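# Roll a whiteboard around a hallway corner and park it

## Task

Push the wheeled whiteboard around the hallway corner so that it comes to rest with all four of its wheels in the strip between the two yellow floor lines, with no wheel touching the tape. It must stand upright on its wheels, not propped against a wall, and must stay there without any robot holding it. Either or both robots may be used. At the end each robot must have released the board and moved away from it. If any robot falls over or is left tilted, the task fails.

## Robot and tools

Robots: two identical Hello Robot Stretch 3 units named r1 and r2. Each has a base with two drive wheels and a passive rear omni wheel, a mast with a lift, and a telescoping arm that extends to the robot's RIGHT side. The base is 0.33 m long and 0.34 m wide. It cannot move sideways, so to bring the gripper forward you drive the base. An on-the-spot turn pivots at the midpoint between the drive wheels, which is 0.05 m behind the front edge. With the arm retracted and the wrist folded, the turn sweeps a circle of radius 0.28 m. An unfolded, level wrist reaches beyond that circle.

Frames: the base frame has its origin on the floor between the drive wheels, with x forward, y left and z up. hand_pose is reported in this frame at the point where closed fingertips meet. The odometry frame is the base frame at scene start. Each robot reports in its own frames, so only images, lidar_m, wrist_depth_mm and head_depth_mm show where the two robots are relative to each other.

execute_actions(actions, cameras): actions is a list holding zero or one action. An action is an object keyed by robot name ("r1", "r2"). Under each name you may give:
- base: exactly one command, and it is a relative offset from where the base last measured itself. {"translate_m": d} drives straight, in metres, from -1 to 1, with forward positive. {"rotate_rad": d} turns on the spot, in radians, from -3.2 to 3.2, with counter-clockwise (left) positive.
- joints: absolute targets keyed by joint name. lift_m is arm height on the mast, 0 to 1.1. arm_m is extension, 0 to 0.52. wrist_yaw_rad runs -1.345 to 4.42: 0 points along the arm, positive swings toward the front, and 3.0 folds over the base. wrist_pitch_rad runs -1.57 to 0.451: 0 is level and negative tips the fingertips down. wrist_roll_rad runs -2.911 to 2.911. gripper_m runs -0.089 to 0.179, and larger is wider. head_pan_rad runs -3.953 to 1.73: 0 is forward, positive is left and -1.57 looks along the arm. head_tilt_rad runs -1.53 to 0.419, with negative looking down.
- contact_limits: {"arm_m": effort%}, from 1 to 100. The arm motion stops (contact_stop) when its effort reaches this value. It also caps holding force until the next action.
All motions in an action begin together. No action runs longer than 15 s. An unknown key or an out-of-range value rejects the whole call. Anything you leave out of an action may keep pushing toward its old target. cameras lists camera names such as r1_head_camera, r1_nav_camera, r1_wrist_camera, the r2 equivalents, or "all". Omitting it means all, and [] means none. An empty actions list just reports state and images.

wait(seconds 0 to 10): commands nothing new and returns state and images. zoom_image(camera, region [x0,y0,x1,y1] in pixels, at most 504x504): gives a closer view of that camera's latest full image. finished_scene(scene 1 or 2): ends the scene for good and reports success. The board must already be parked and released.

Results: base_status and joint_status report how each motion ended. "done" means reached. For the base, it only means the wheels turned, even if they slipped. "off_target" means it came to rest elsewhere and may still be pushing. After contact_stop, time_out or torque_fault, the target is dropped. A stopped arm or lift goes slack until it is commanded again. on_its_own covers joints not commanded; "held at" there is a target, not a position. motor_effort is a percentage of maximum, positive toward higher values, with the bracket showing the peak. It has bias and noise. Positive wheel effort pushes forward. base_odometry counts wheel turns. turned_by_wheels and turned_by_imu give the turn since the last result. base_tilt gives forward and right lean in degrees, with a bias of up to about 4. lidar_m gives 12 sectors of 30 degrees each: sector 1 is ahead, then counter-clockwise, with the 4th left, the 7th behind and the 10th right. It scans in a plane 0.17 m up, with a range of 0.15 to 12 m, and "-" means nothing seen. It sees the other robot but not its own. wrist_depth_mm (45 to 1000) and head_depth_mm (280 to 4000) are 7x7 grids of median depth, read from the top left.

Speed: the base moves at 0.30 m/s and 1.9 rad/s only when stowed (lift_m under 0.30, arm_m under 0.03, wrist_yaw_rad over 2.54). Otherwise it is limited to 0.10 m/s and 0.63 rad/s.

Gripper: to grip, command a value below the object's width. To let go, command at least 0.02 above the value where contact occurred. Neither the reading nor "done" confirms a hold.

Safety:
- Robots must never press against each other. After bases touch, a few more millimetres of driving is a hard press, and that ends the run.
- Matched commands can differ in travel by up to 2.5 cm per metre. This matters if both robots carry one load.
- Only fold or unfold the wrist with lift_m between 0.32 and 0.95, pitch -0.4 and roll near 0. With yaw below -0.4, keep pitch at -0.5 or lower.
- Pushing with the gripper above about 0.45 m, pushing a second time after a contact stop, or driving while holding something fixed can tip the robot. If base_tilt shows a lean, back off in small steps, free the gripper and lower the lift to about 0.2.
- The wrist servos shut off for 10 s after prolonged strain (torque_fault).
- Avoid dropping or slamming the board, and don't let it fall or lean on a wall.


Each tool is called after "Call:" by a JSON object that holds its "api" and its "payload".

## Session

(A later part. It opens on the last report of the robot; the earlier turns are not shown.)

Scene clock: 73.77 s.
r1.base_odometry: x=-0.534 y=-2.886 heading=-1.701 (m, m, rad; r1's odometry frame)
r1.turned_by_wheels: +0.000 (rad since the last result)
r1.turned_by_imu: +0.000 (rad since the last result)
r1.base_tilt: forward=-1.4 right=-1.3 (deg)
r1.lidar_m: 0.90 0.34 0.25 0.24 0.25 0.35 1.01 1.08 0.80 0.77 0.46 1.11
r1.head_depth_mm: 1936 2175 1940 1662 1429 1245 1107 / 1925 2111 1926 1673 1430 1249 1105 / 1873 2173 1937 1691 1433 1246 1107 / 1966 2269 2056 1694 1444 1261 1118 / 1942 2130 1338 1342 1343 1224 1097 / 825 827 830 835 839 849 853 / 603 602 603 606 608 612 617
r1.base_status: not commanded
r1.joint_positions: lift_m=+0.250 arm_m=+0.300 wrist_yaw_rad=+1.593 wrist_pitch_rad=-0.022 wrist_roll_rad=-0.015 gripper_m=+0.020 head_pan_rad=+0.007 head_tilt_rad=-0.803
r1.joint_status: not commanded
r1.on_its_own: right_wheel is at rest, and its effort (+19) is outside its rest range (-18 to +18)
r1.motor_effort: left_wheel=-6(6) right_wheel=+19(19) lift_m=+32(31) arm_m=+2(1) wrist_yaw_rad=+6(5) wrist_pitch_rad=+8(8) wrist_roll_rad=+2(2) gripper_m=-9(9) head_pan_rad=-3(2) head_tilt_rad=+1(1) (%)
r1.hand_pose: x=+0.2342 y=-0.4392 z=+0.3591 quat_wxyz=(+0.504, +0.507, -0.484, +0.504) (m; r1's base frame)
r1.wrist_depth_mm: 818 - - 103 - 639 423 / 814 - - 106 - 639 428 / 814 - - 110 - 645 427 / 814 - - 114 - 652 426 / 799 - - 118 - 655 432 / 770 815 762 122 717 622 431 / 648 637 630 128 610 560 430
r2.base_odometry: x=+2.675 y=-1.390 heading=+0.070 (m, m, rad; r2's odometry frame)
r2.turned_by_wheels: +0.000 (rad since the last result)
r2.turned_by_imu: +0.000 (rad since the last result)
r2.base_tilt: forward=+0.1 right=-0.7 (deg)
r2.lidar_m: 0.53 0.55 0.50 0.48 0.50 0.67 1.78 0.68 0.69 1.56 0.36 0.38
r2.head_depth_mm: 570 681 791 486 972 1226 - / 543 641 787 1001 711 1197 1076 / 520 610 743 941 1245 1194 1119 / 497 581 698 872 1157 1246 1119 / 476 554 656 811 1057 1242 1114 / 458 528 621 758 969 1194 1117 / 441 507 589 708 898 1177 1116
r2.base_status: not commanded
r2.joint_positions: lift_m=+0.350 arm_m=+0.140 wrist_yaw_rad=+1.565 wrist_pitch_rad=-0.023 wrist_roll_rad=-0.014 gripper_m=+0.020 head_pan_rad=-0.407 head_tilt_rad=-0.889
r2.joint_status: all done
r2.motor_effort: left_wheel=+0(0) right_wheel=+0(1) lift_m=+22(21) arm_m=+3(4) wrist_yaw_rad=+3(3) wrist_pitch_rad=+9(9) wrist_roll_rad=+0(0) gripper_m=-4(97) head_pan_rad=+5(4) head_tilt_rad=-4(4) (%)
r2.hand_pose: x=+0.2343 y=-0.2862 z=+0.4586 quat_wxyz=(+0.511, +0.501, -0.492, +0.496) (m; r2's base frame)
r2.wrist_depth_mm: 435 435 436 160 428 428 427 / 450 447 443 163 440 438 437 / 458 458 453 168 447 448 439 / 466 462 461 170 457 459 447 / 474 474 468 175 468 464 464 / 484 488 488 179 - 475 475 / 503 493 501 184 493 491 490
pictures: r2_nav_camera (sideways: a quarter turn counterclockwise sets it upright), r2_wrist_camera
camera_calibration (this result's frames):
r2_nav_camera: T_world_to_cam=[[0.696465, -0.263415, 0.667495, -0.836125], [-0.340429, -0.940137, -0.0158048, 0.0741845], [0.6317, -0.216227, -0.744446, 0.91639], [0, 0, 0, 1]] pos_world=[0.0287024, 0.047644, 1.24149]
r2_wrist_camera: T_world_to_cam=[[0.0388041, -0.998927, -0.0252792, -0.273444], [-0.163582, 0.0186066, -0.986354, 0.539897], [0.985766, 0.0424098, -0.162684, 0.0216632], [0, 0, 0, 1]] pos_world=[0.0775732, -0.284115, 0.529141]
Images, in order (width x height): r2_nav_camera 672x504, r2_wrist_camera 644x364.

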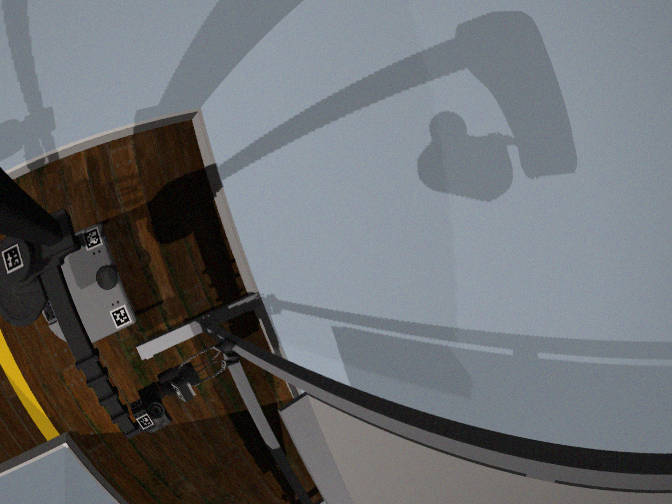

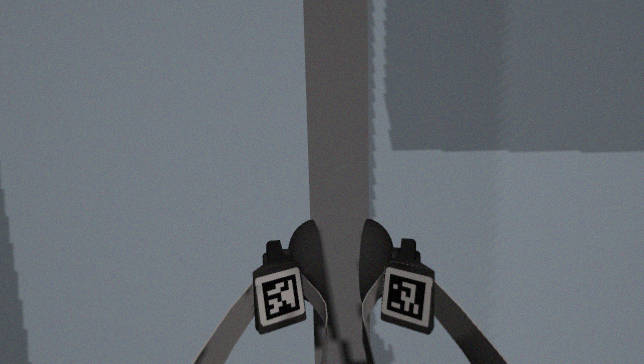

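Call:
{"api": "execute_actions", "payload": {"actions": [{"r2":{"base":{"translate_m":0.06},"joints":{"gripper_m":0.08}}}], "cameras": []}}

Call:
{"api": "execute_actions", "payload": {"actions": [{"r2":{"joints":{"gripper_m":0.02}}}], "cameras": ["r2_wrist_camera"]}}

Call:
{"api": "execute_actions", "payload": {"actions": [{"r2":{"base":{"translate_m":-0.3}},"r1":{"base":{"translate_m":0.03},"joints":{"arm_m":0.27}}}], "cameras": []}}

Call:
{"api": "execute_actions", "payload": {"actions": [{"r2":{"base":{"translate_m":-0.2},"joints":{"arm_m":0.01}},"r1":{"base":{"translate_m":0.19}}}], "cameras": ["r2_wrist_camera","r2_nav_camera","r1_nav_camera"]}}

Scene clock: 75.70 s.
r1.base_odometry: x=-0.534 y=-2.886 heading=-1.701 (m, m, rad; r1's odometry frame)
r1.turned_by_wheels: +0.000 (rad since the last result)
r1.turned_by_imu: +0.000 (rad since the last result)
r1.base_tilt: forward=-1.5 right=-1.5 (deg)
r1.lidar_m: 0.91 0.34 0.25 0.24 0.25 0.35 1.01 1.08 0.80 0.77 0.47 1.11
r1.head_depth_mm: 1952 2186 1943 1644 1416 1235 1100 / 1886 2107 1890 1689 1434 1242 1104 / 1919 2236 1922 1685 1427 1249 1112 / 1979 2257 2056 1700 1445 1262 1120 / 1923 2125 1322 1349 1353 1225 1106 / 825 828 829 834 840 846 853 / 600 601 604 605 608 612 615
r1.base_status: not commanded
r1.joint_positions: lift_m=+0.250 arm_m=+0.300 wrist_yaw_rad=+1.593 wrist_pitch_rad=-0.022 wrist_roll_rad=-0.015 gripper_m=+0.020 head_pan_rad=+0.007 head_tilt_rad=-0.803
r1.joint_status: not commanded
r1.on_its_own: right_wheel is at rest, and its effort (+19) is outside its rest range (-18 to +18)
r1.motor_effort: left_wheel=-6(6) right_wheel=+19(20) lift_m=+30(31) arm_m=+2(1) wrist_yaw_rad=+5(5) wrist_pitch_rad=+8(8) wrist_roll_rad=+2(2) gripper_m=-9(9) head_pan_rad=-3(3) head_tilt_rad=+1(1) (%)
r1.hand_pose: x=+0.2342 y=-0.4392 z=+0.3591 quat_wxyz=(+0.504, +0.507, -0.484, +0.504) (m; r1's base frame)
r1.wrist_depth_mm: 809 - - 103 - 648 428 / 826 - - 106 - 651 424 / 800 - - 110 - 646 429 / 809 - - 114 - 657 423 / 817 - - 118 - 651 432 / 775 817 773 123 711 622 427 / 640 634 621 128 619 558 431
r2.base_odometry: x=+2.735 y=-1.386 heading=+0.070 (m, m, rad; r2's odometry frame)
r2.turned_by_wheels: +0.000 (rad since the last result)
r2.turned_by_imu: +0.000 (rad since the last result)
r2.base_tilt: forward=+0.2 right=-0.7 (deg)
r2.lidar_m: 0.47 0.49 0.50 0.48 0.50 0.67 1.78 0.72 0.77 1.55 0.33 0.49
r2.head_depth_mm: 499 598 738 976 552 1213 - / 476 566 692 897 1246 898 1061 / 456 535 648 823 1127 1210 1119 / 436 509 609 762 1016 1226 1119 / 418 484 575 712 926 1205 1124 / 401 463 546 663 846 1155 1111 / 387 443 518 622 782 1057 1114
r2.base_status: done
r2.joint_positions: lift_m=+0.350 arm_m=+0.140 wrist_yaw_rad=+1.569 wrist_pitch_rad=-0.023 wrist_roll_rad=-0.014 gripper_m=+0.080 head_pan_rad=-0.407 head_tilt_rad=-0.889
r2.joint_status: all done
r2.motor_effort: left_wheel=+0(3) right_wheel=-2(11) lift_m=+22(22) arm_m=+2(3) wrist_yaw_rad=+1(3) wrist_pitch_rad=+9(9) wrist_roll_rad=+0(0) gripper_m=+0(95) head_pan_rad=+5(6) head_tilt_rad=-4(4) (%)
r2.hand_pose: x=+0.2343 y=-0.2853 z=+0.4586 quat_wxyz=(+0.510, +0.502, -0.491, +0.497) (m; r2's base frame)
r2.wrist_depth_mm: 380 383 378 103 373 372 370 / 390 386 383 106 378 382 381 / 399 395 393 108 386 391 390 / 408 403 396 111 398 401 396 / 415 418 414 113 402 406 402 / 423 421 - 116 265 414 415 / 439 432 433 118 424 427 420
pictures: none
No camera images: the call's "cameras" was empty. Leave "cameras" out to get every camera's image.

Scene clock: 76.80 s.
r1.base_odometry: x=-0.534 y=-2.886 heading=-1.701 (m, m, rad; r1's odometry frame)
r1.turned_by_wheels: +0.000 (rad since the last result)
r1.turned_by_imu: +0.000 (rad since the last result)
r1.base_tilt: forward=-1.4 right=-1.4 (deg)
r1.lidar_m: 0.90 0.34 0.25 0.24 0.25 0.35 1.01 1.08 0.80 0.77 0.47 1.11
r1.head_depth_mm: 1940 2155 1949 1655 1426 1241 1103 / 1889 2115 1887 1676 1433 1247 1110 / 1922 2260 1924 1691 1443 1251 1111 / 1965 2250 2078 1698 1441 1258 1119 / 1951 2130 1336 1350 1338 1220 1104 / 827 828 830 831 839 843 852 / 603 601 603 607 609 612 618
r1.base_status: not commanded
r1.joint_positions: lift_m=+0.250 arm_m=+0.300 wrist_yaw_rad=+1.593 wrist_pitch_rad=-0.022 wrist_roll_rad=-0.015 gripper_m=+0.020 head_pan_rad=+0.007 head_tilt_rad=-0.803
r1.joint_status: not commanded
r1.on_its_own: right_wheel is at rest, and its effort (+19) is outside its rest range (-18 to +18)
r1.motor_effort: left_wheel=-6(6) right_wheel=+19(20) lift_m=+32(31) arm_m=+1(1) wrist_yaw_rad=+5(5) wrist_pitch_rad=+8(8) wrist_roll_rad=+2(2) gripper_m=-9(9) head_pan_rad=-1(2) head_tilt_rad=+1(1) (%)
r1.hand_pose: x=+0.2342 y=-0.4392 z=+0.3591 quat_wxyz=(+0.504, +0.507, -0.484, +0.504) (m; r1's base frame)
r1.wrist_depth_mm: 809 - - 103 - 644 423 / 831 - - 107 - 650 425 / 818 - - 110 - 648 427 / 799 - - 114 - 649 425 / 814 - - 118 - 660 432 / 781 829 758 123 709 616 434 / 647 639 632 128 616 557 431
r2.base_odometry: x=+2.735 y=-1.386 heading=+0.070 (m, m, rad; r2's odometry frame)
r2.turned_by_wheels: +0.000 (rad since the last result)
r2.turned_by_imu: +0.000 (rad since the last result)
r2.base_tilt: forward=+0.2 right=-0.7 (deg)
r2.lidar_m: 0.47 0.49 0.50 0.48 0.50 0.67 1.78 0.72 0.77 1.55 0.33 0.49
r2.head_depth_mm: 500 597 740 977 550 1215 - / 475 564 692 892 1251 870 1076 / 456 534 651 824 1130 1209 1120 / 436 509 611 763 1025 1227 1127 / 418 485 575 708 921 1207 1125 / 402 463 546 664 848 1155 1117 / 387 443 517 624 786 1056 1108
r2.base_status: not commanded
r2.joint_positions: lift_m=+0.350 arm_m=+0.140 wrist_yaw_rad=+1.565 wrist_pitch_rad=-0.023 wrist_roll_rad=-0.014 gripper_m=+0.021 head_pan_rad=-0.407 head_tilt_rad=-0.889
r2.joint_status: all done
r2.motor_effort: left_wheel=+0(0) right_wheel=-1(1) lift_m=+22(22) arm_m=+3(3) wrist_yaw_rad=+3(4) wrist_pitch_rad=+9(9) wrist_roll_rad=+0(1) gripper_m=-16(99) head_pan_rad=+4(5) head_tilt_rad=-3(4) (%)
r2.hand_pose: x=+0.2343 y=-0.2862 z=+0.4586 quat_wxyz=(+0.511, +0.501, -0.492, +0.496) (m; r2's base frame)
r2.wrist_depth_mm: 378 379 382 103 371 375 375 / 392 389 386 106 381 379 377 / 397 395 394 108 392 390 388 / 404 406 402 110 400 396 396 / 415 414 411 113 408 409 407 / 422 424 418 115 - 417 413 / 435 435 430 119 429 425 418
pictures: r2_wrist_camera
camera_calibration (this result's frames):
r2_wrist_camera: T_world_to_cam=[[0.03863, -0.998934, -0.0252789, -0.273472], [-0.163579, 0.0186348, -0.986354, 0.539905], [0.985774, 0.0422379, -0.162684, 0.0216154], [0, 0, 0, 1]] pos_world=[0.0775732, -0.284155, 0.529141]
Images, in order (width x height): r2_wrist_camera 644x364.

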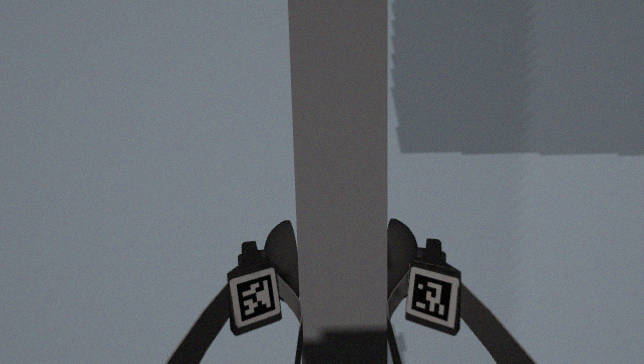

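Scene clock: 80.90 s.
r1.base_odometry: x=-0.538 y=-2.915 heading=-1.701 (m, m, rad; r1's odometry frame)
r1.turned_by_wheels: +0.000 (rad since the last result)
r1.turned_by_imu: -0.014 (rad since the last result)
r1.base_tilt: forward=-1.5 right=-1.4 (deg)
r1.lidar_m: 0.95 0.35 0.25 0.24 0.25 0.35 0.96 1.10 0.80 0.77 0.44 1.10
r1.head_depth_mm: 935 957 1828 1610 1363 1240 1102 / 1249 1502 1796 1644 1420 1243 1110 / 1941 2112 1981 1683 1430 1249 1110 / 1847 1696 1915 1692 1444 1260 1114 / 1944 2150 1424 1416 1361 1227 1101 / 871 871 869 864 865 864 861 / 627 627 622 622 621 623 623
r1.base_status: done
r1.joint_positions: lift_m=+0.250 arm_m=+0.270 wrist_yaw_rad=+1.602 wrist_pitch_rad=-0.023 wrist_roll_rad=-0.015 gripper_m=+0.020 head_pan_rad=+0.007 head_tilt_rad=-0.803
r1.joint_status: all done
r1.motor_effort: left_wheel=+2(13) right_wheel=-8(41) lift_m=+31(32) arm_m=-1(4) wrist_yaw_rad=-1(16) wrist_pitch_rad=+8(9) wrist_roll_rad=+2(2) gripper_m=-8(11) head_pan_rad=-2(3) head_tilt_rad=+1(1) (%)
r1.hand_pose: x=+0.2341 y=-0.4075 z=+0.3589 quat_wxyz=(+0.502, +0.509, -0.482, +0.506) (m; r1's base frame)
r1.wrist_depth_mm: 794 - - 107 - 693 455 / 788 - - 110 - 685 457 / 777 - - 114 - 700 464 / 790 - - 118 - 699 460 / 789 - - 122 - 703 463 / 733 805 753 127 714 697 463 / 639 638 637 132 625 584 466
r2.base_odometry: x=+2.436 y=-1.407 heading=+0.070 (m, m, rad; r2's odometry frame)
r2.turned_by_wheels: +0.000 (rad since the last result)
r2.turned_by_imu: +0.003 (rad since the last result)
r2.base_tilt: forward=+0.1 right=-0.7 (deg)
r2.lidar_m: 0.77 0.69 0.50 0.48 0.49 0.67 1.79 0.68 0.54 0.94 0.33 0.80
r2.head_depth_mm: 848 1012 1255 1525 537 1224 - / 808 955 1178 1493 1393 918 1065 / 772 910 1102 1388 1405 1205 1106 / 738 862 1036 1299 1398 1233 1121 / 713 820 978 1208 1370 1249 1119 / 682 788 928 1127 1356 1234 1124 / 656 755 879 1062 1313 1242 1112
r2.base_status: done
r2.joint_positions: lift_m=+0.350 arm_m=+0.140 wrist_yaw_rad=+1.608 wrist_pitch_rad=-0.022 wrist_roll_rad=-0.014 gripper_m=+0.021 head_pan_rad=-0.407 head_tilt_rad=-0.889
r2.joint_status: not commanded
r2.on_its_own: wrist_yaw_rad is held at +1.628, not at your +1.570, by its stall guard, which is not easing now
r2.motor_effort: left_wheel=+0(6) right_wheel=-9(30) lift_m=+21(21) arm_m=+1(2) wrist_yaw_rad=+12(26) wrist_pitch_rad=+9(9) wrist_roll_rad=+0(0) gripper_m=-13(17) head_pan_rad=+5(4) head_tilt_rad=-3(4) (%)
r2.hand_pose: x=+0.2341 y=-0.2754 z=+0.4588 quat_wxyz=(+0.500, +0.511, -0.481, +0.507) (m; r2's base frame)
r2.wrist_depth_mm: 690 674 653 113 643 639 626 / 693 690 675 116 663 651 649 / 721 715 694 118 677 659 659 / 744 719 717 121 686 677 669 / 767 751 737 124 706 693 689 / 767 761 748 126 127 698 698 / 763 771 756 130 720 722 710
pictures: none
No camera images: the call's "cameras" was empty. Leave "cameras" out to get every camera's image.

Scene clock: 83.93 s.
r1.base_odometry: x=-0.562 y=-3.104 heading=-1.701 (m, m, rad; r1's odometry frame)
r1.turned_by_wheels: +0.000 (rad since the last result)
r1.turned_by_imu: +0.000 (rad since the last result)
r1.base_tilt: forward=-1.5 right=-1.4 (deg)
r1.lidar_m: 0.95 0.35 0.25 0.24 0.25 0.35 0.95 1.09 0.80 0.77 0.43 1.10
r1.head_depth_mm: 694 747 785 1621 1363 1216 1100 / 846 930 1857 1626 1402 1248 1108 / 1082 1151 1894 1679 1445 1253 1105 / 1781 2000 1942 1684 1442 1259 1114 / 1746 1587 1781 1425 1352 1227 1105 / 874 871 870 866 865 869 861 / 628 625 623 621 622 620 622
r1.base_status: done
r1.joint_positions: lift_m=+0.250 arm_m=+0.270 wrist_yaw_rad=+1.618 wrist_pitch_rad=-0.022 wrist_roll_rad=-0.014 gripper_m=+0.020 head_pan_rad=+0.007 head_tilt_rad=-0.803
r1.joint_status: not commanded
r1.on_its_own: wrist_yaw_rad is at rest, and its effort (-14) is outside its rest range (-12 to +12)
r1.motor_effort: left_wheel=-2(7) right_wheel=+8(19) lift_m=+31(31) arm_m=-1(2) wrist_yaw_rad=-14(16) wrist_pitch_rad=+8(8) wrist_roll_rad=+1(2) gripper_m=-9(9) head_pan_rad=-2(2) head_tilt_rad=+1(1) (%)
r1.hand_pose: x=+0.2340 y=-0.4031 z=+0.3592 quat_wxyz=(+0.497, +0.514, -0.479, +0.510) (m; r1's base frame)
r1.wrist_depth_mm: 774 - - 109 - 709 469 / 768 - - 112 - 723 474 / 759 - - 117 - 720 472 / 763 - - 121 - 732 474 / 749 - - 125 - 731 479 / 744 821 766 129 717 704 476 / 639 632 627 134 624 595 481
r2.base_odometry: x=+2.237 y=-1.421 heading=+0.070 (m, m, rad; r2's odometry frame)
r2.turned_by_wheels: +0.000 (rad since the last result)
r2.turned_by_imu: +0.003 (rad since the last result)
r2.base_tilt: forward=+0.2 right=-0.7 (deg)
r2.lidar_m: 0.97 0.68 0.50 0.47 0.49 0.67 1.78 0.68 0.49 0.48 1.40 0.23
r2.head_depth_mm: - - 315 445 575 1253 1131 / - - - 351 543 1190 1121 / 977 1133 - 308 401 902 1146 / 941 1101 1316 1533 1382 1122 1086 / 905 1052 1252 1497 1392 1210 1116 / 870 1008 1177 1438 1392 1235 1113 / 836 962 1120 1359 1401 1239 1113
r2.base_status: done
r2.joint_positions: lift_m=+0.350 arm_m=+0.010 wrist_yaw_rad=+1.643 wrist_pitch_rad=-0.022 wrist_roll_rad=-0.014 gripper_m=+0.021 head_pan_rad=-0.407 head_tilt_rad=-0.889
r2.joint_status: all done
r2.on_its_own: wrist_yaw_rad is held at +1.628, not at your +1.570, by its stall guard, which is not easing now
r2.motor_effort: left_wheel=+1(9) right_wheel=-10(20) lift_m=+22(22) arm_m=-2(13) wrist_yaw_rad=-8(44) wrist_pitch_rad=+9(9) wrist_roll_rad=+0(0) gripper_m=-12(22) head_pan_rad=+5(4) head_tilt_rad=-4(4) (%)
r2.hand_pose: x=+0.2336 y=-0.1368 z=+0.4589 quat_wxyz=(+0.491, +0.519, -0.472, +0.516) (m; r2's base frame)
r2.wrist_depth_mm: 683 897 866 114 816 785 799 / 674 907 892 116 837 820 807 / 675 919 883 119 846 834 814 / 680 934 924 121 859 854 840 / 675 957 942 123 870 875 843 / 683 945 961 126 901 875 854 / 669 843 838 130 820 857 841
pictures: r1_nav_camera (sideways: a quarter turn counterclockwise sets it upright), r2_nav_camera (sideways: a quarter turn counterclockwise sets it upright), r2_wrist_camera
camera_calibration (this result's frames):
r1_nav_camera: T_world_to_cam=[[0.736862, -0.00947756, 0.675976, -0.845161], [-0.00597838, -0.999954, -0.00750305, 0.0588075], [0.676016, 0.00148748, -0.736885, 0.903694], [0, 0, 0, 1]] pos_world=[0.0122067, 0.0494505, 1.23767]
r2_nav_camera: T_world_to_cam=[[0.696548, -0.263436, 0.667399, -0.836001], [-0.340413, -0.940143, -0.0158125, 0.0741943], [0.631616, -0.216177, -0.744532, 0.916502], [0, 0, 0, 1]] pos_world=[0.0286944, 0.0476475, 1.24148]
r2_wrist_camera: T_world_to_cam=[[0.115887, -0.992942, -0.0252303, -0.141447], [-0.163382, 0.00599935, -0.986545, 0.535627], [0.979733, 0.11845, -0.161534, 0.0272711], [0, 0, 0, 1]] pos_world=[0.0771852, -0.146892, 0.529257]
Images, in order (width x height): r1_nav_camera 672x504, r2_nav_camera 672x504, r2_wrist_camera 644x364.

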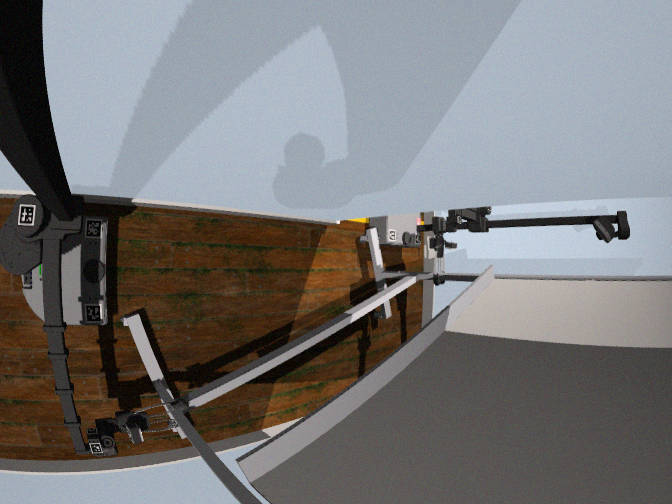

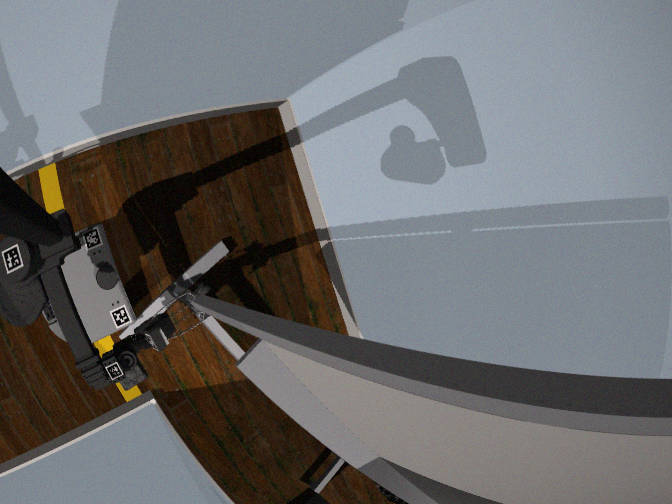

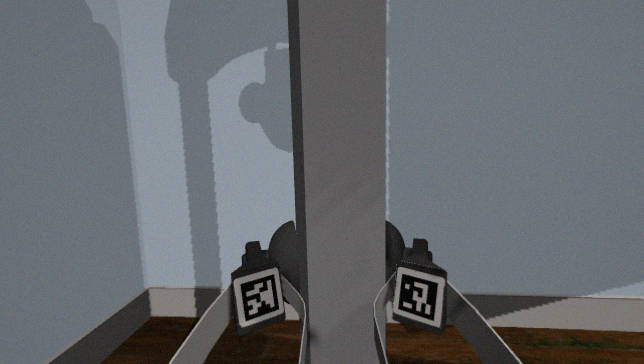

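Call:
{"api": "execute_actions", "payload": {"actions": [{"r2":{"base":{"translate_m":-0.24},"joints":{"wrist_yaw_rad":1.75}},"r1":{"base":{"translate_m":0.13},"joints":{"arm_m":0.3,"wrist_yaw_rad":1.7}}}], "cameras": []}}

Call:
{"api": "execute_actions", "payload": {"actions": [{"r2":{"base":{"translate_m":-0.2}},"r1":{"base":{"translate_m":0.17}}}], "cameras": ["r1_wrist_camera","r2_nav_camera","r1_nav_camera"]}}

Scene clock: 87.83 s.
r1.base_odometry: x=-0.579 y=-3.233 heading=-1.700 (m, m, rad; r1's odometry frame)
r1.turned_by_wheels: +0.000 (rad since the last result)
r1.turned_by_imu: +0.000 (rad since the last result)
r1.base_tilt: forward=-1.4 right=-1.5 (deg)
r1.lidar_m: 0.96 0.35 0.25 0.25 0.25 0.35 0.96 1.10 0.80 0.77 0.42 1.10
r1.head_depth_mm: 511 561 624 666 1395 1178 1098 / 586 652 741 1567 1392 1242 1112 / 685 782 840 1693 1409 1253 1111 / 827 965 1990 1640 1453 1259 1122 / 1037 1188 1653 1595 1354 1217 1106 / 1630 871 868 872 864 864 863 / 630 626 626 624 621 623 623
r1.base_status: done
r1.joint_positions: lift_m=+0.250 arm_m=+0.300 wrist_yaw_rad=+1.771 wrist_pitch_rad=-0.013 wrist_roll_rad=-0.005 gripper_m=+0.021 head_pan_rad=+0.007 head_tilt_rad=-0.803
r1.joint_status: wrist_yaw_rad off_target (ended at +1.771, target +1.700); the others done
r1.on_its_own: wrist_yaw_rad is held at +1.750, not at your +1.700, by its stall guard, which is not easing now; wrist_yaw_rad is at rest, and its effort (-16) is outside its rest range (-12 to +12)
r1.motor_effort: left_wheel=+6(12) right_wheel=-16(42) lift_m=+31(32) arm_m=+1(3) wrist_yaw_rad=-16(26) wrist_pitch_rad=+4(9) wrist_roll_rad=-4(4) gripper_m=-16(20) head_pan_rad=-3(2) head_tilt_rad=+1(0) (%)
r1.hand_pose: x=+0.2295 y=-0.3942 z=+0.3615 quat_wxyz=(+0.453, +0.549, -0.443, +0.546) (m; r1's base frame)
r1.wrist_depth_mm: 682 895 - 91 - - 581 / 676 898 - 94 - - 577 / 672 894 - 97 - - 588 / 679 905 - 100 - - 585 / 685 891 - 103 - 932 576 / 680 800 197 107 723 797 581 / 627 652 638 111 628 617 557
r2.base_odometry: x=+1.997 y=-1.438 heading=+0.070 (m, m, rad; r2's odometry frame)
r2.turned_by_wheels: +0.000 (rad since the last result)
r2.turned_by_imu: +0.002 (rad since the last result)
r2.base_tilt: forward=+0.2 right=-0.7 (deg)
r2.lidar_m: 1.21 0.68 0.49 0.47 0.49 0.66 1.79 0.68 0.50 0.48 0.49 0.23
r2.head_depth_mm: - 301 382 620 1341 1252 1092 / - - 309 410 563 1231 1120 / 1222 - - 307 415 936 1145 / 1177 1373 1651 1609 1376 1208 1079 / 1140 1324 1574 1606 1399 1240 1120 / 1089 1261 1487 1584 1393 1235 1113 / 1052 1212 1418 1548 1392 1234 1121
r2.base_status: done
r2.joint_positions: lift_m=+0.350 arm_m=+0.010 wrist_yaw_rad=+1.672 wrist_pitch_rad=-0.022 wrist_roll_rad=-0.014 gripper_m=+0.021 head_pan_rad=-0.407 head_tilt_rad=-0.889
r2.joint_status: wrist_yaw_rad off_target (ended at +1.672, target +1.750)
r2.on_its_own: wrist_yaw_rad is held at +1.681, not at your +1.750, by its stall guard, which is not easing now
r2.motor_effort: left_wheel=-2(7) right_wheel=-7(18) lift_m=+22(22) arm_m=-3(3) wrist_yaw_rad=+5(33) wrist_pitch_rad=+9(9) wrist_roll_rad=+0(1) gripper_m=-15(20) head_pan_rad=+4(5) head_tilt_rad=-4(4) (%)
r2.hand_pose: x=+0.2330 y=-0.1294 z=+0.4589 quat_wxyz=(+0.483, +0.526, -0.465, +0.523) (m; r2's base frame)
r2.wrist_depth_mm: 659 916 - 118 - - 982 / 657 911 - 120 - - - / 661 899 - 123 - - - / 658 878 - 125 - - - / 656 906 - 127 - - - / 651 899 - 129 134 - - / 645 830 841 134 814 848 842
pictures: none
No camera images: the call's "cameras" was empty. Leave "cameras" out to get every camera's image.

Scene clock: 90.93 s.
r1.base_odometry: x=-0.601 y=-3.401 heading=-1.700 (m, m, rad; r1's odometry frame)
r1.turned_by_wheels: +0.000 (rad since the last result)
r1.turned_by_imu: -0.010 (rad since the last result)
r1.base_tilt: forward=-1.4 right=-1.3 (deg)
r1.lidar_m: 1.73 0.35 0.26 0.25 0.25 0.34 0.92 1.11 0.80 0.77 0.41 1.08
r1.head_depth_mm: 401 446 503 579 609 1223 1105 / 442 499 570 654 1403 1199 1108 / 493 565 662 730 1407 1251 1108 / 559 651 774 1648 1414 1263 1118 / 639 771 885 1635 1397 1220 1102 / 758 920 899 893 881 880 876 / 652 646 642 638 634 633 631
r1.base_status: done
r1.joint_positions: lift_m=+0.250 arm_m=+0.300 wrist_yaw_rad=+1.811 wrist_pitch_rad=-0.012 wrist_roll_rad=-0.001 gripper_m=+0.021 head_pan_rad=+0.007 head_tilt_rad=-0.803
r1.joint_status: not commanded
r1.on_its_own: wrist_yaw_rad is held at +1.792, not at your +1.700, by its stall guard, which is not easing now; wrist_yaw_rad is at rest, and its effort (-15) is outside its rest range (-12 to +12)
r1.motor_effort: left_wheel=+1(11) right_wheel=+3(40) lift_m=+31(31) arm_m=+0(1) wrist_yaw_rad=-15(20) wrist_pitch_rad=+4(4) wrist_roll_rad=-7(6) gripper_m=-20(20) head_pan_rad=-3(2) head_tilt_rad=+1(1) (%)
r1.hand_pose: x=+0.2272 y=-0.3841 z=+0.3616 quat_wxyz=(+0.440, +0.559, -0.432, +0.554) (m; r1's base frame)
r1.wrist_depth_mm: 657 - - 92 - - 613 / 661 - - 95 - - 618 / 655 - - 98 - - 634 / 648 828 438 102 - - 615 / 670 868 246 105 - - 623 / 653 807 168 109 724 781 604 / 629 653 612 113 595 609 549
r2.base_odometry: x=+1.798 y=-1.452 heading=+0.070 (m, m, rad; r2's odometry frame)
r2.turned_by_wheels: +0.000 (rad since the last result)
r2.turned_by_imu: +0.002 (rad since the last result)
r2.base_tilt: forward=+0.2 right=-0.8 (deg)
r2.lidar_m: 1.41 0.68 0.49 0.47 0.49 0.66 1.79 0.68 0.50 0.48 0.50 0.22
r2.head_depth_mm: 325 469 736 822 946 1056 1101 / - 315 405 629 597 1226 1122 / - - - 372 544 1206 1148 / - - - 306 385 603 1071 / 1336 1550 1775 1596 1396 1244 1103 / 1272 1466 1738 1592 1403 1244 1111 / 1237 1411 1658 1589 1393 1229 1111
r2.base_status: done
r2.joint_positions: lift_m=+0.350 arm_m=+0.010 wrist_yaw_rad=+1.771 wrist_pitch_rad=-0.022 wrist_roll_rad=-0.014 gripper_m=+0.021 head_pan_rad=-0.407 head_tilt_rad=-0.889
r2.joint_status: not commanded
r2.motor_effort: left_wheel=+0(7) right_wheel=-10(16) lift_m=+22(22) arm_m=+3(4) wrist_yaw_rad=-1(43) wrist_pitch_rad=+9(9) wrist_roll_rad=+0(0) gripper_m=-14(22) head_pan_rad=+5(5) head_tilt_rad=-3(4) (%)
r2.hand_pose: x=+0.2292 y=-0.1038 z=+0.4589 quat_wxyz=(+0.457, +0.549, -0.438, +0.546) (m; r2's base frame)
r2.wrist_depth_mm: 596 792 - 120 - - - / 602 777 - 123 - - - / 592 793 - 126 - - - / 596 783 - 129 - - - / 602 777 - 130 - - - / 599 771 - 132 139 - - / 609 764 846 137 815 848 278
pictures: r1_nav_camera (sideways: a quarter turn counterclockwise sets it upright), r1_wrist_camera, r2_nav_camera (sideways: a quarter turn counterclockwise sets it upright)
camera_calibration (this result's frames):
r1_nav_camera: T_world_to_cam=[[0.736836, -0.00947787, 0.676005, -0.845198], [-0.00597826, -0.999954, -0.00750355, 0.0588081], [0.676045, 0.00148755, -0.736859, 0.90366], [0, 0, 0, 1]] pos_world=[0.0122092, 0.0494505, 1.23767]
r1_wrist_camera: T_world_to_cam=[[0.234452, -0.971946, -0.0188, -0.416342], [-0.235832, -0.0381045, -0.971047, 0.414234], [0.943088, 0.232097, -0.238149, 0.125189], [0, 0, 0, 1]] pos_world=[0.0772371, -0.417933, 0.424227]
r2_nav_camera: T_world_to_cam=[[0.696636, -0.263464, 0.667297, -0.835869], [-0.340404, -0.940146, -0.0158206, 0.0742049], [0.631525, -0.21613, -0.744623, 0.916621], [0, 0, 0, 1]] pos_world=[0.0286862, 0.0476511, 1.24148]
Images, in order (width x height): r1_nav_camera 672x504, r1_wrist_camera 644x364, r2_nav_camera 672x504.

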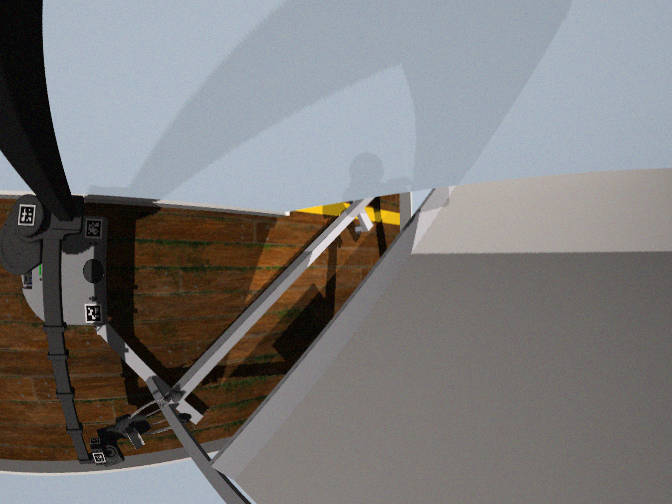

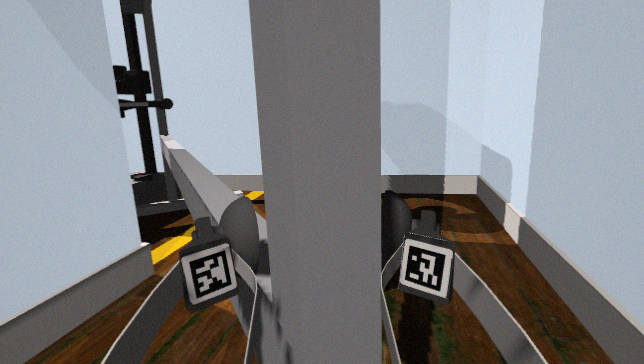

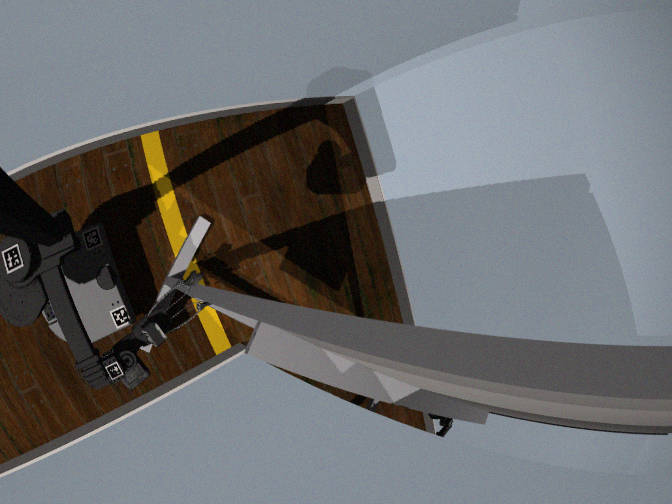

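Call:
{"api": "execute_actions", "payload": {"actions": [{"r1":{"joints":{"gripper_m":0.05,"lift_m":0.36,"wrist_yaw_rad":1.8}}}], "cameras": []}}

Call:
{"api": "execute_actions", "payload": {"actions": [{"r2":{"base":{"translate_m":-0.18}},"r1":{"base":{"translate_m":0.26}}}], "cameras": ["r1_wrist_camera","r2_nav_camera","r1_nav_camera"]}}

Scene clock: 93.03 s.
r1.base_odometry: x=-0.601 y=-3.401 heading=-1.700 (m, m, rad; r1's odometry frame)
r1.turned_by_wheels: +0.000 (rad since the last result)
r1.turned_by_imu: +0.000 (rad since the last result)
r1.base_tilt: forward=-1.5 right=-1.4 (deg)
r1.lidar_m: 1.73 0.35 0.25 0.25 0.25 0.34 0.93 1.11 0.80 0.77 0.41 1.08
r1.head_depth_mm: 400 445 502 579 608 1217 1103 / 442 497 572 653 1403 1201 1101 / 493 565 660 727 1403 1249 1110 / 557 650 775 1652 1418 1260 1117 / 641 769 882 1627 1393 1221 1103 / 758 923 896 892 884 881 875 / 652 648 641 638 633 632 628
r1.base_status: not commanded
r1.joint_positions: lift_m=+0.360 arm_m=+0.300 wrist_yaw_rad=+1.806 wrist_pitch_rad=-0.031 wrist_roll_rad=-0.008 gripper_m=+0.050 head_pan_rad=+0.007 head_tilt_rad=-0.803
r1.joint_status: all done
r1.motor_effort: left_wheel=+0(1) right_wheel=+1(4) lift_m=+45(48) arm_m=+0(0) wrist_yaw_rad=-5(14) wrist_pitch_rad=+11(21) wrist_roll_rad=-2(6) gripper_m=-1(85) head_pan_rad=-2(3) head_tilt_rad=+1(1) (%)
r1.hand_pose: x=+0.2270 y=-0.3856 z=+0.4666 quat_wxyz=(+0.449, +0.560, -0.427, +0.551) (m; r1's base frame)
r1.wrist_depth_mm: 661 - - 91 - - 607 / 656 - - 94 - - 607 / 666 - - 97 - - 607 / 668 - - 101 - - 608 / 659 891 495 105 - - 605 / 673 880 315 110 866 909 609 / 673 754 320 114 758 753 596
r2.base_odometry: x=+1.798 y=-1.452 heading=+0.070 (m, m, rad; r2's odometry frame)
r2.turned_by_wheels: +0.000 (rad since the last result)
r2.turned_by_imu: +0.000 (rad since the last result)
r2.base_tilt: forward=+0.2 right=-0.7 (deg)
r2.lidar_m: 1.41 0.68 0.49 0.47 0.49 0.66 1.79 0.68 0.50 0.48 0.50 0.22
r2.head_depth_mm: 325 469 736 819 948 1064 1095 / - 316 406 630 597 1222 1121 / - - - 374 543 1206 1158 / - - - 306 385 600 1069 / 1327 1541 1769 1607 1405 1241 1103 / 1284 1478 1726 1593 1392 1240 1113 / 1235 1406 1649 1592 1375 1229 1111
r2.base_status: not commanded
r2.joint_positions: lift_m=+0.350 arm_m=+0.010 wrist_yaw_rad=+1.771 wrist_pitch_rad=-0.022 wrist_roll_rad=-0.014 gripper_m=+0.021 head_pan_rad=-0.407 head_tilt_rad=-0.889
r2.joint_status: not commanded
r2.motor_effort: left_wheel=+0(0) right_wheel=-10(10) lift_m=+22(21) arm_m=+4(4) wrist_yaw_rad=-1(1) wrist_pitch_rad=+9(9) wrist_roll_rad=+0(0) gripper_m=-14(14) head_pan_rad=+6(4) head_tilt_rad=-4(5) (%)
r2.hand_pose: x=+0.2292 y=-0.1038 z=+0.4589 quat_wxyz=(+0.457, +0.549, -0.438, +0.546) (m; r2's base frame)
r2.wrist_depth_mm: 588 792 - 120 - - - / 593 788 - 123 - - - / 601 778 - 126 - - - / 594 790 - 129 - - - / 602 788 - 130 - - - / 594 787 - 132 139 - - / 602 761 844 137 813 833 277
pictures: none
No camera images: the call's "cameras" was empty. Leave "cameras" out to get every camera's image.

Scene clock: 97.03 s.
r1.base_odometry: x=-0.635 y=-3.659 heading=-1.701 (m, m, rad; r1's odometry frame)
r1.turned_by_wheels: -0.001 (rad since the last result)
r1.turned_by_imu: +0.000 (rad since the last result)
r1.base_tilt: forward=-1.5 right=-1.4 (deg)
r1.lidar_m: 1.47 0.36 0.26 0.25 0.26 0.35 0.93 1.10 0.80 0.77 0.41 1.08
r1.head_depth_mm: 294 329 377 441 533 1179 1068 / 313 355 412 490 570 1224 1101 / 336 386 455 552 616 1211 1112 / 364 423 507 630 1363 1242 1118 / 396 467 570 683 1395 1242 1100 / 435 523 657 767 897 892 890 / 481 593 714 646 642 643 637
r1.base_status: done
r1.joint_positions: lift_m=+0.360 arm_m=+0.300 wrist_yaw_rad=+1.798 wrist_pitch_rad=-0.027 wrist_roll_rad=-0.010 gripper_m=+0.051 head_pan_rad=+0.007 head_tilt_rad=-0.803
r1.joint_status: not commanded
r1.on_its_own: right_wheel is at rest, and its effort (+20) is outside its rest range (-18 to +18)
r1.motor_effort: left_wheel=-7(8) right_wheel=+20(28) lift_m=+44(45) arm_m=+2(0) wrist_yaw_rad=+2(15) wrist_pitch_rad=+10(11) wrist_roll_rad=-1(2) gripper_m=-9(10) head_pan_rad=-2(2) head_tilt_rad=+0(1) (%)
r1.hand_pose: x=+0.2276 y=-0.3876 z=+0.4674 quat_wxyz=(+0.450, +0.557, -0.430, +0.550) (m; r1's base frame)
r1.wrist_depth_mm: - - 69 54 67 - 592 / - - 73 56 70 - 593 / - - - 59 72 - 591 / - - - 61 75 - 593 / - - 79 63 74 - 580 / - 401 81 66 78 850 593 / 704 329 759 69 85 752 577
r2.base_odometry: x=+1.618 y=-1.464 heading=+0.070 (m, m, rad; r2's odometry frame)
r2.turned_by_wheels: +0.000 (rad since the last result)
r2.turned_by_imu: +0.002 (rad since the last result)
r2.base_tilt: forward=+0.2 right=-0.7 (deg)
r2.lidar_m: 1.59 0.67 0.49 0.47 0.48 0.66 1.80 0.68 0.50 0.48 0.50 0.21
r2.head_depth_mm: 1657 727 771 850 942 1066 1102 / 516 872 793 938 1145 1235 1126 / - 325 473 617 571 1227 1134 / - - - 290 354 611 1074 / 1511 1752 1878 1602 1405 1242 1082 / 1444 1661 1821 1603 1394 1241 1099 / 1392 1578 1778 1579 1390 1240 1112
r2.base_status: done
r2.joint_positions: lift_m=+0.350 arm_m=+0.010 wrist_yaw_rad=+1.817 wrist_pitch_rad=-0.021 wrist_roll_rad=-0.014 gripper_m=+0.021 head_pan_rad=-0.407 head_tilt_rad=-0.889
r2.joint_status: not commanded
r2.on_its_own: wrist_yaw_rad is held at +1.813, not at your +1.750, by its stall guard, which is not easing now
r2.motor_effort: left_wheel=+1(5) right_wheel=+2(26) lift_m=+22(21) arm_m=+2(4) wrist_yaw_rad=-3(16) wrist_pitch_rad=+8(9) wrist_roll_rad=+1(1) gripper_m=-14(19) head_pan_rad=+4(5) head_tilt_rad=-4(4) (%)
r2.hand_pose: x=+0.2266 y=-0.0924 z=+0.4590 quat_wxyz=(+0.444, +0.558, -0.425, +0.557) (m; r2's base frame)
r2.wrist_depth_mm: 565 739 - 117 - - - / 572 734 - 120 - - - / 567 749 - 122 - - - / 566 746 - 125 - - - / 573 749 - 127 - - - / 565 740 942 130 136 - 391 / 577 733 832 134 794 294 339
pictures: r1_nav_camera (sideways: a quarter turn counterclockwise sets it upright), r1_wrist_camera, r2_nav_camera (sideways: a quarter turn counterclockwise sets it upright)
camera_calibration (this result's frames):
r1_nav_camera: T_world_to_cam=[[0.736775, -0.00948095, 0.676072, -0.845284], [-0.0059812, -0.999954, -0.00750471, 0.0588097], [0.676112, 0.00148556, -0.736798, 0.90358], [0, 0, 0, 1]] pos_world=[0.0122152, 0.0494505, 1.23767]
r1_wrist_camera: T_world_to_cam=[[0.220973, -0.975232, -0.00970468, -0.420349], [-0.248395, -0.0466543, -0.967535, 0.514847], [0.943118, 0.216209, -0.252552, 0.151405], [0, 0, 0, 1]] pos_world=[0.0779784, -0.418653, 0.53229]
r2_nav_camera: T_world_to_cam=[[0.696637, -0.26346, 0.667297, -0.835869], [-0.340399, -0.940148, -0.0158206, 0.0742049], [0.631526, -0.216126, -0.744623, 0.916621], [0, 0, 0, 1]] pos_world=[0.0286859, 0.0476512, 1.24148]
Images, in order (width x height): r1_nav_camera 672x504, r1_wrist_camera 644x364, r2_nav_camera 672x504.

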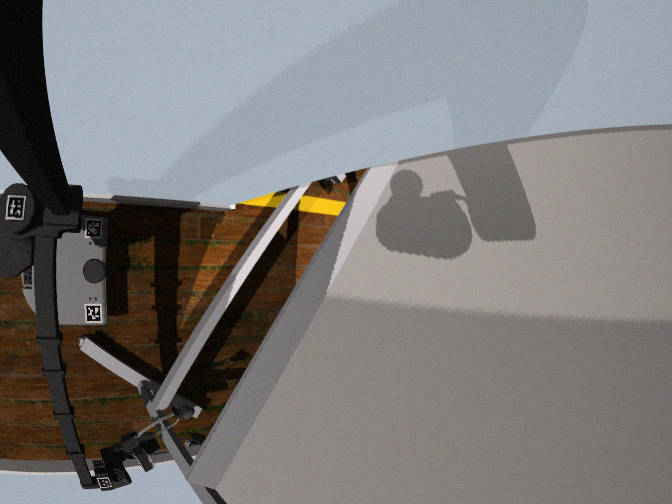

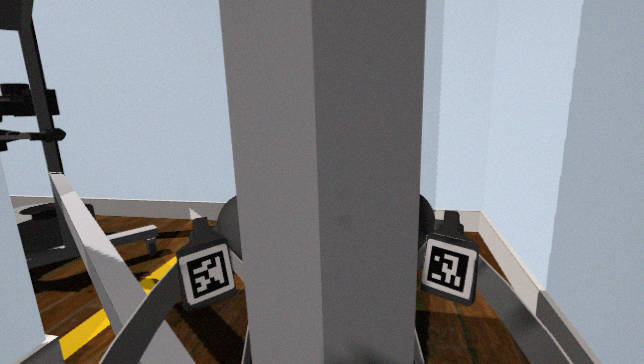

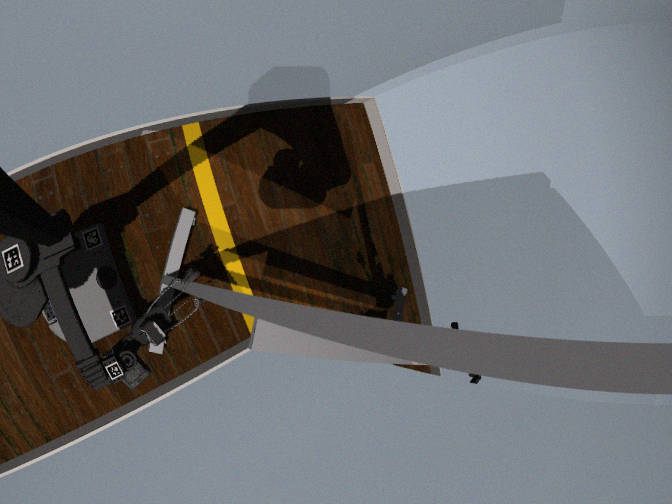

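Call:
{"api": "execute_actions", "payload": {"actions": [{"r2":{"base":{"translate_m":-0.16}},"r1":{"base":{"translate_m":0.3},"joints":{"wrist_yaw_rad":1.65,"arm_m":0.26,"gripper_m":0.07}}}], "cameras": []}}

Call:
{"api": "execute_actions", "payload": {"actions": [{"r2":{"base":{"translate_m":-0.1}},"r1":{"base":{"translate_m":0.3}}}], "cameras": ["r1_wrist_camera","r2_nav_camera","r1_nav_camera"]}}

Scene clock: 101.80 s.
r1.base_odometry: x=-0.674 y=-3.956 heading=-1.701 (m, m, rad; r1's odometry frame)
r1.turned_by_wheels: +0.000 (rad since the last result)
r1.turned_by_imu: -0.001 (rad since the last result)
r1.base_tilt: forward=-1.5 right=-1.4 (deg)
r1.lidar_m: 1.17 1.22 0.26 0.25 0.26 0.35 0.94 1.10 0.80 0.76 0.40 1.07
r1.head_depth_mm: - - - 305 372 482 788 / - - 284 321 405 495 1057 / - - 294 345 442 522 1073 / - - 304 371 487 548 1118 / - - 320 402 542 913 1121 / - 293 343 440 575 1206 1033 / - 303 370 486 603 1253 648
r1.base_status: done
r1.joint_positions: lift_m=+0.360 arm_m=+0.260 wrist_yaw_rad=+1.650 wrist_pitch_rad=-0.024 wrist_roll_rad=-0.011 gripper_m=+0.070 head_pan_rad=+0.007 head_tilt_rad=-0.802
r1.joint_status: all done
r1.motor_effort: left_wheel=-3(14) right_wheel=+10(38) lift_m=+44(44) arm_m=-2(3) wrist_yaw_rad=+1(42) wrist_pitch_rad=+9(10) wrist_roll_rad=+0(1) gripper_m=-5(75) head_pan_rad=-3(2) head_tilt_rad=+1(1) (%)
r1.hand_pose: x=+0.2334 y=-0.3851 z=+0.4684 quat_wxyz=(+0.489, +0.522, -0.470, +0.517) (m; r1's base frame)
r1.wrist_depth_mm: - - 47 - 58 771 482 / - - 48 - 62 751 492 / - - 50 46 - 756 485 / - - 52 47 - 747 493 / - - 53 48 56 708 494 / - - 55 49 55 663 494 / 805 803 60 51 57 728 492
r2.base_odometry: x=+1.459 y=-1.476 heading=+0.070 (m, m, rad; r2's odometry frame)
r2.turned_by_wheels: +0.000 (rad since the last result)
r2.turned_by_imu: +0.002 (rad since the last result)
r2.base_tilt: forward=+0.1 right=-0.7 (deg)
r2.lidar_m: 1.75 0.67 0.49 0.47 0.48 0.66 1.80 0.68 0.50 0.48 0.50 0.20
r2.head_depth_mm: 655 707 773 846 949 1067 1099 / 1406 843 923 1038 1188 1233 1113 / - 2107 1652 1168 584 1231 1107 / - - - - 344 565 1075 / 1663 1937 1836 1593 1398 1243 1086 / 1606 1855 1852 1597 1401 1244 1089 / 1539 1746 1886 1603 1394 1239 1110
r2.base_status: done
r2.joint_positions: lift_m=+0.350 arm_m=+0.010 wrist_yaw_rad=+1.842 wrist_pitch_rad=-0.022 wrist_roll_rad=-0.014 gripper_m=+0.021 head_pan_rad=-0.407 head_tilt_rad=-0.890
r2.joint_status: not commanded
r2.on_its_own: wrist_yaw_rad is held at +1.834, not at your +1.750, by its stall guard, which is not easing now
r2.motor_effort: left_wheel=+1(7) right_wheel=+6(23) lift_m=+22(22) arm_m=-1(2) wrist_yaw_rad=-4(33) wrist_pitch_rad=+9(9) wrist_roll_rad=+0(0) gripper_m=-12(23) head_pan_rad=+5(5) head_tilt_rad=-4(3) (%)
r2.hand_pose: x=+0.2249 y=-0.0865 z=+0.4589 quat_wxyz=(+0.437, +0.564, -0.418, +0.562) (m; r2's base frame)
r2.wrist_depth_mm: 549 714 - 108 - - - / 557 721 - 111 - - - / 560 717 - 114 - - - / 559 724 - 116 - - - / 561 715 - 119 - - - / 560 709 918 120 134 431 - / 563 709 838 125 295 776 850
pictures: none
No camera images: the call's "cameras" was empty. Leave "cameras" out to get every camera's image.

Scene clock: 105.83 s.
r1.base_odometry: x=-0.713 y=-4.254 heading=-1.702 (m, m, rad; r1's odometry frame)
r1.turned_by_wheels: +0.000 (rad since the last result)
r1.turned_by_imu: +0.001 (rad since the last result)
r1.base_tilt: forward=-1.5 right=-1.4 (deg)
r1.lidar_m: 0.88 0.91 0.91 0.27 0.27 0.36 0.96 1.09 0.79 0.76 0.38 0.91
r1.head_depth_mm: - - - - - 320 437 / - - - - - 329 443 / - - - - - 338 449 / - - - - - 356 457 / - - - - 294 376 468 / - - - - 297 397 477 / - - - - 306 422 487
r1.base_status: done
r1.joint_positions: lift_m=+0.360 arm_m=+0.260 wrist_yaw_rad=+1.722 wrist_pitch_rad=-0.021 wrist_roll_rad=-0.011 gripper_m=+0.070 head_pan_rad=+0.007 head_tilt_rad=-0.802
r1.joint_status: not commanded
r1.on_its_own: wrist_yaw_rad is held at +1.728, not at your +1.650, by its stall guard, which is not easing now
r1.motor_effort: left_wheel=-5(8) right_wheel=+14(30) lift_m=+43(43) arm_m=+2(4) wrist_yaw_rad=+5(59) wrist_pitch_rad=+7(9) wrist_roll_rad=+0(0) gripper_m=-2(17) head_pan_rad=-2(3) head_tilt_rad=+1(1) (%)
r1.hand_pose: x=+0.2314 y=-0.3663 z=+0.4691 quat_wxyz=(+0.469, +0.538, -0.452, +0.534) (m; r1's base frame)
r1.wrist_depth_mm: 827 777 - - 727 693 553 / 844 834 795 - 734 725 554 / 866 839 46 - 766 742 553 / 900 895 48 - 781 758 550 / 932 921 49 46 - 796 560 / - 937 51 47 46 773 558 / 802 798 54 49 47 744 549
r2.base_odometry: x=+1.359 y=-1.483 heading=+0.070 (m, m, rad; r2's odometry frame)
r2.turned_by_wheels: +0.000 (rad since the last result)
r2.turned_by_imu: +0.001 (rad since the last result)
r2.base_tilt: forward=+0.2 right=-0.7 (deg)
r2.lidar_m: 1.48 0.67 0.49 0.47 0.49 0.66 1.80 0.69 0.50 0.48 0.50 0.21
r2.head_depth_mm: 652 708 776 853 953 1074 1108 / - 799 909 1043 1191 1227 1106 / - - - 301 552 1247 1077 / - 295 332 380 424 621 1078 / 365 447 607 1220 1375 1235 1088 / 931 1570 1773 1582 1392 1236 1116 / 1636 1873 1830 1588 1401 1233 1110
r2.base_status: done
r2.joint_positions: lift_m=+0.350 arm_m=+0.010 wrist_yaw_rad=+1.768 wrist_pitch_rad=-0.020 wrist_roll_rad=-0.014 gripper_m=+0.021 head_pan_rad=-0.407 head_tilt_rad=-0.890
r2.joint_status: not commanded
r2.on_its_own: wrist_yaw_rad moved -0.075 to your old target +1.750
r2.motor_effort: left_wheel=-1(8) right_wheel=+0(32) lift_m=+22(21) arm_m=-1(1) wrist_yaw_rad=-1(33) wrist_pitch_rad=+8(9) wrist_roll_rad=+0(0) gripper_m=-11(21) head_pan_rad=+5(5) head_tilt_rad=-3(3) (%)
r2.hand_pose: x=+0.2294 y=-0.1051 z=+0.4593 quat_wxyz=(+0.457, +0.547, -0.439, +0.546) (m; r2's base frame)
r2.wrist_depth_mm: 598 775 - 110 834 - 697 / 591 782 - 113 - - 701 / 603 787 - 115 - - 628 / 600 776 - 118 - - 625 / 588 790 - 119 713 - 622 / 606 792 - 122 133 891 624 / 591 780 863 126 281 801 624
pictures: r1_nav_camera (sideways: a quarter turn counterclockwise sets it upright), r1_wrist_camera, r2_nav_camera (sideways: a quarter turn counterclockwise sets it upright)
camera_calibration (this result's frames):
r1_nav_camera: T_world_to_cam=[[0.736516, -0.00951477, 0.676353, -0.84565], [-0.00602185, -0.999954, -0.0075096, 0.0588163], [0.676393, 0.00145805, -0.736539, 0.903242], [0, 0, 0, 1]] pos_world=[0.0122419, 0.0494504, 1.23767]
r1_wrist_camera: T_world_to_cam=[[0.14673, -0.989138, -0.00869836, -0.388791], [-0.245011, -0.0278229, -0.969121, 0.525234], [0.958353, 0.14433, -0.246432, 0.110893], [0, 0, 0, 1]] pos_world=[0.0794612, -0.38596, 0.532961]
r2_nav_camera: T_world_to_cam=[[0.696819, -0.263505, 0.66709, -0.835599], [-0.340364, -0.940161, -0.0158372, 0.0742263], [0.631344, -0.216017, -0.744809, 0.916864], [0, 0, 0, 1]] pos_world=[0.0286684, 0.0476588, 1.24148]
Images, in order (width x height): r1_nav_camera 672x504, r1_wrist_camera 644x364, r2_nav_camera 672x504.

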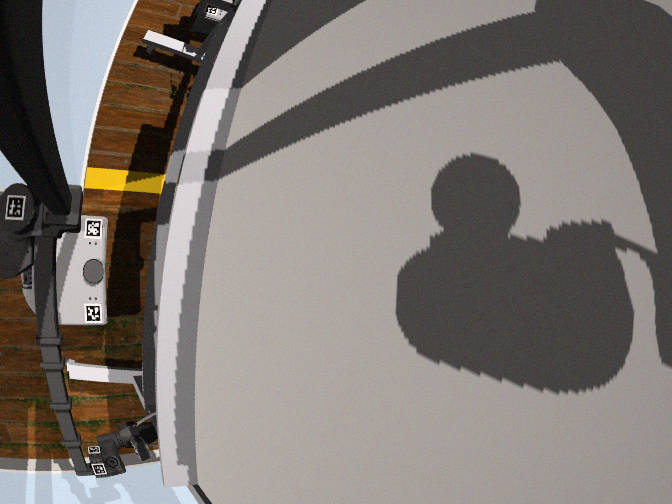

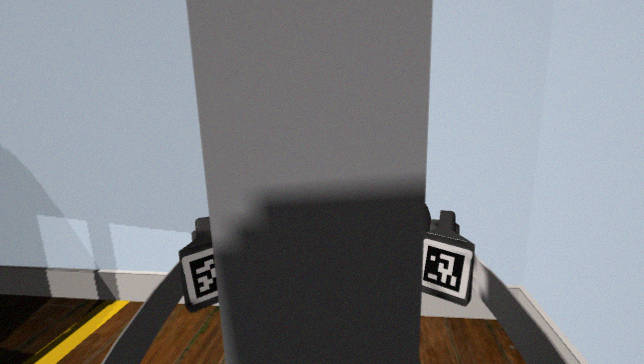

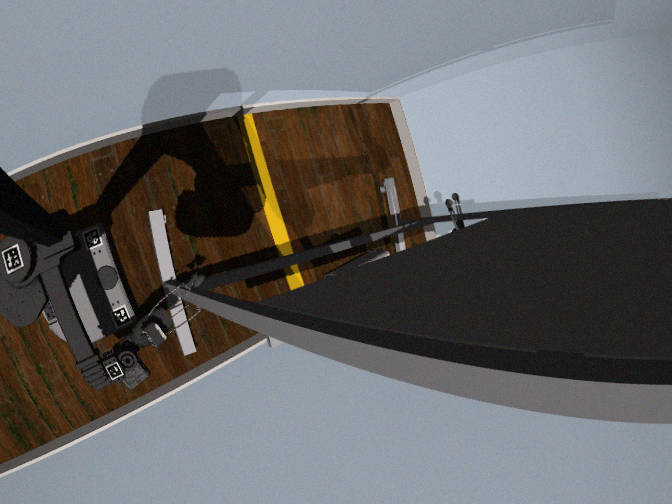

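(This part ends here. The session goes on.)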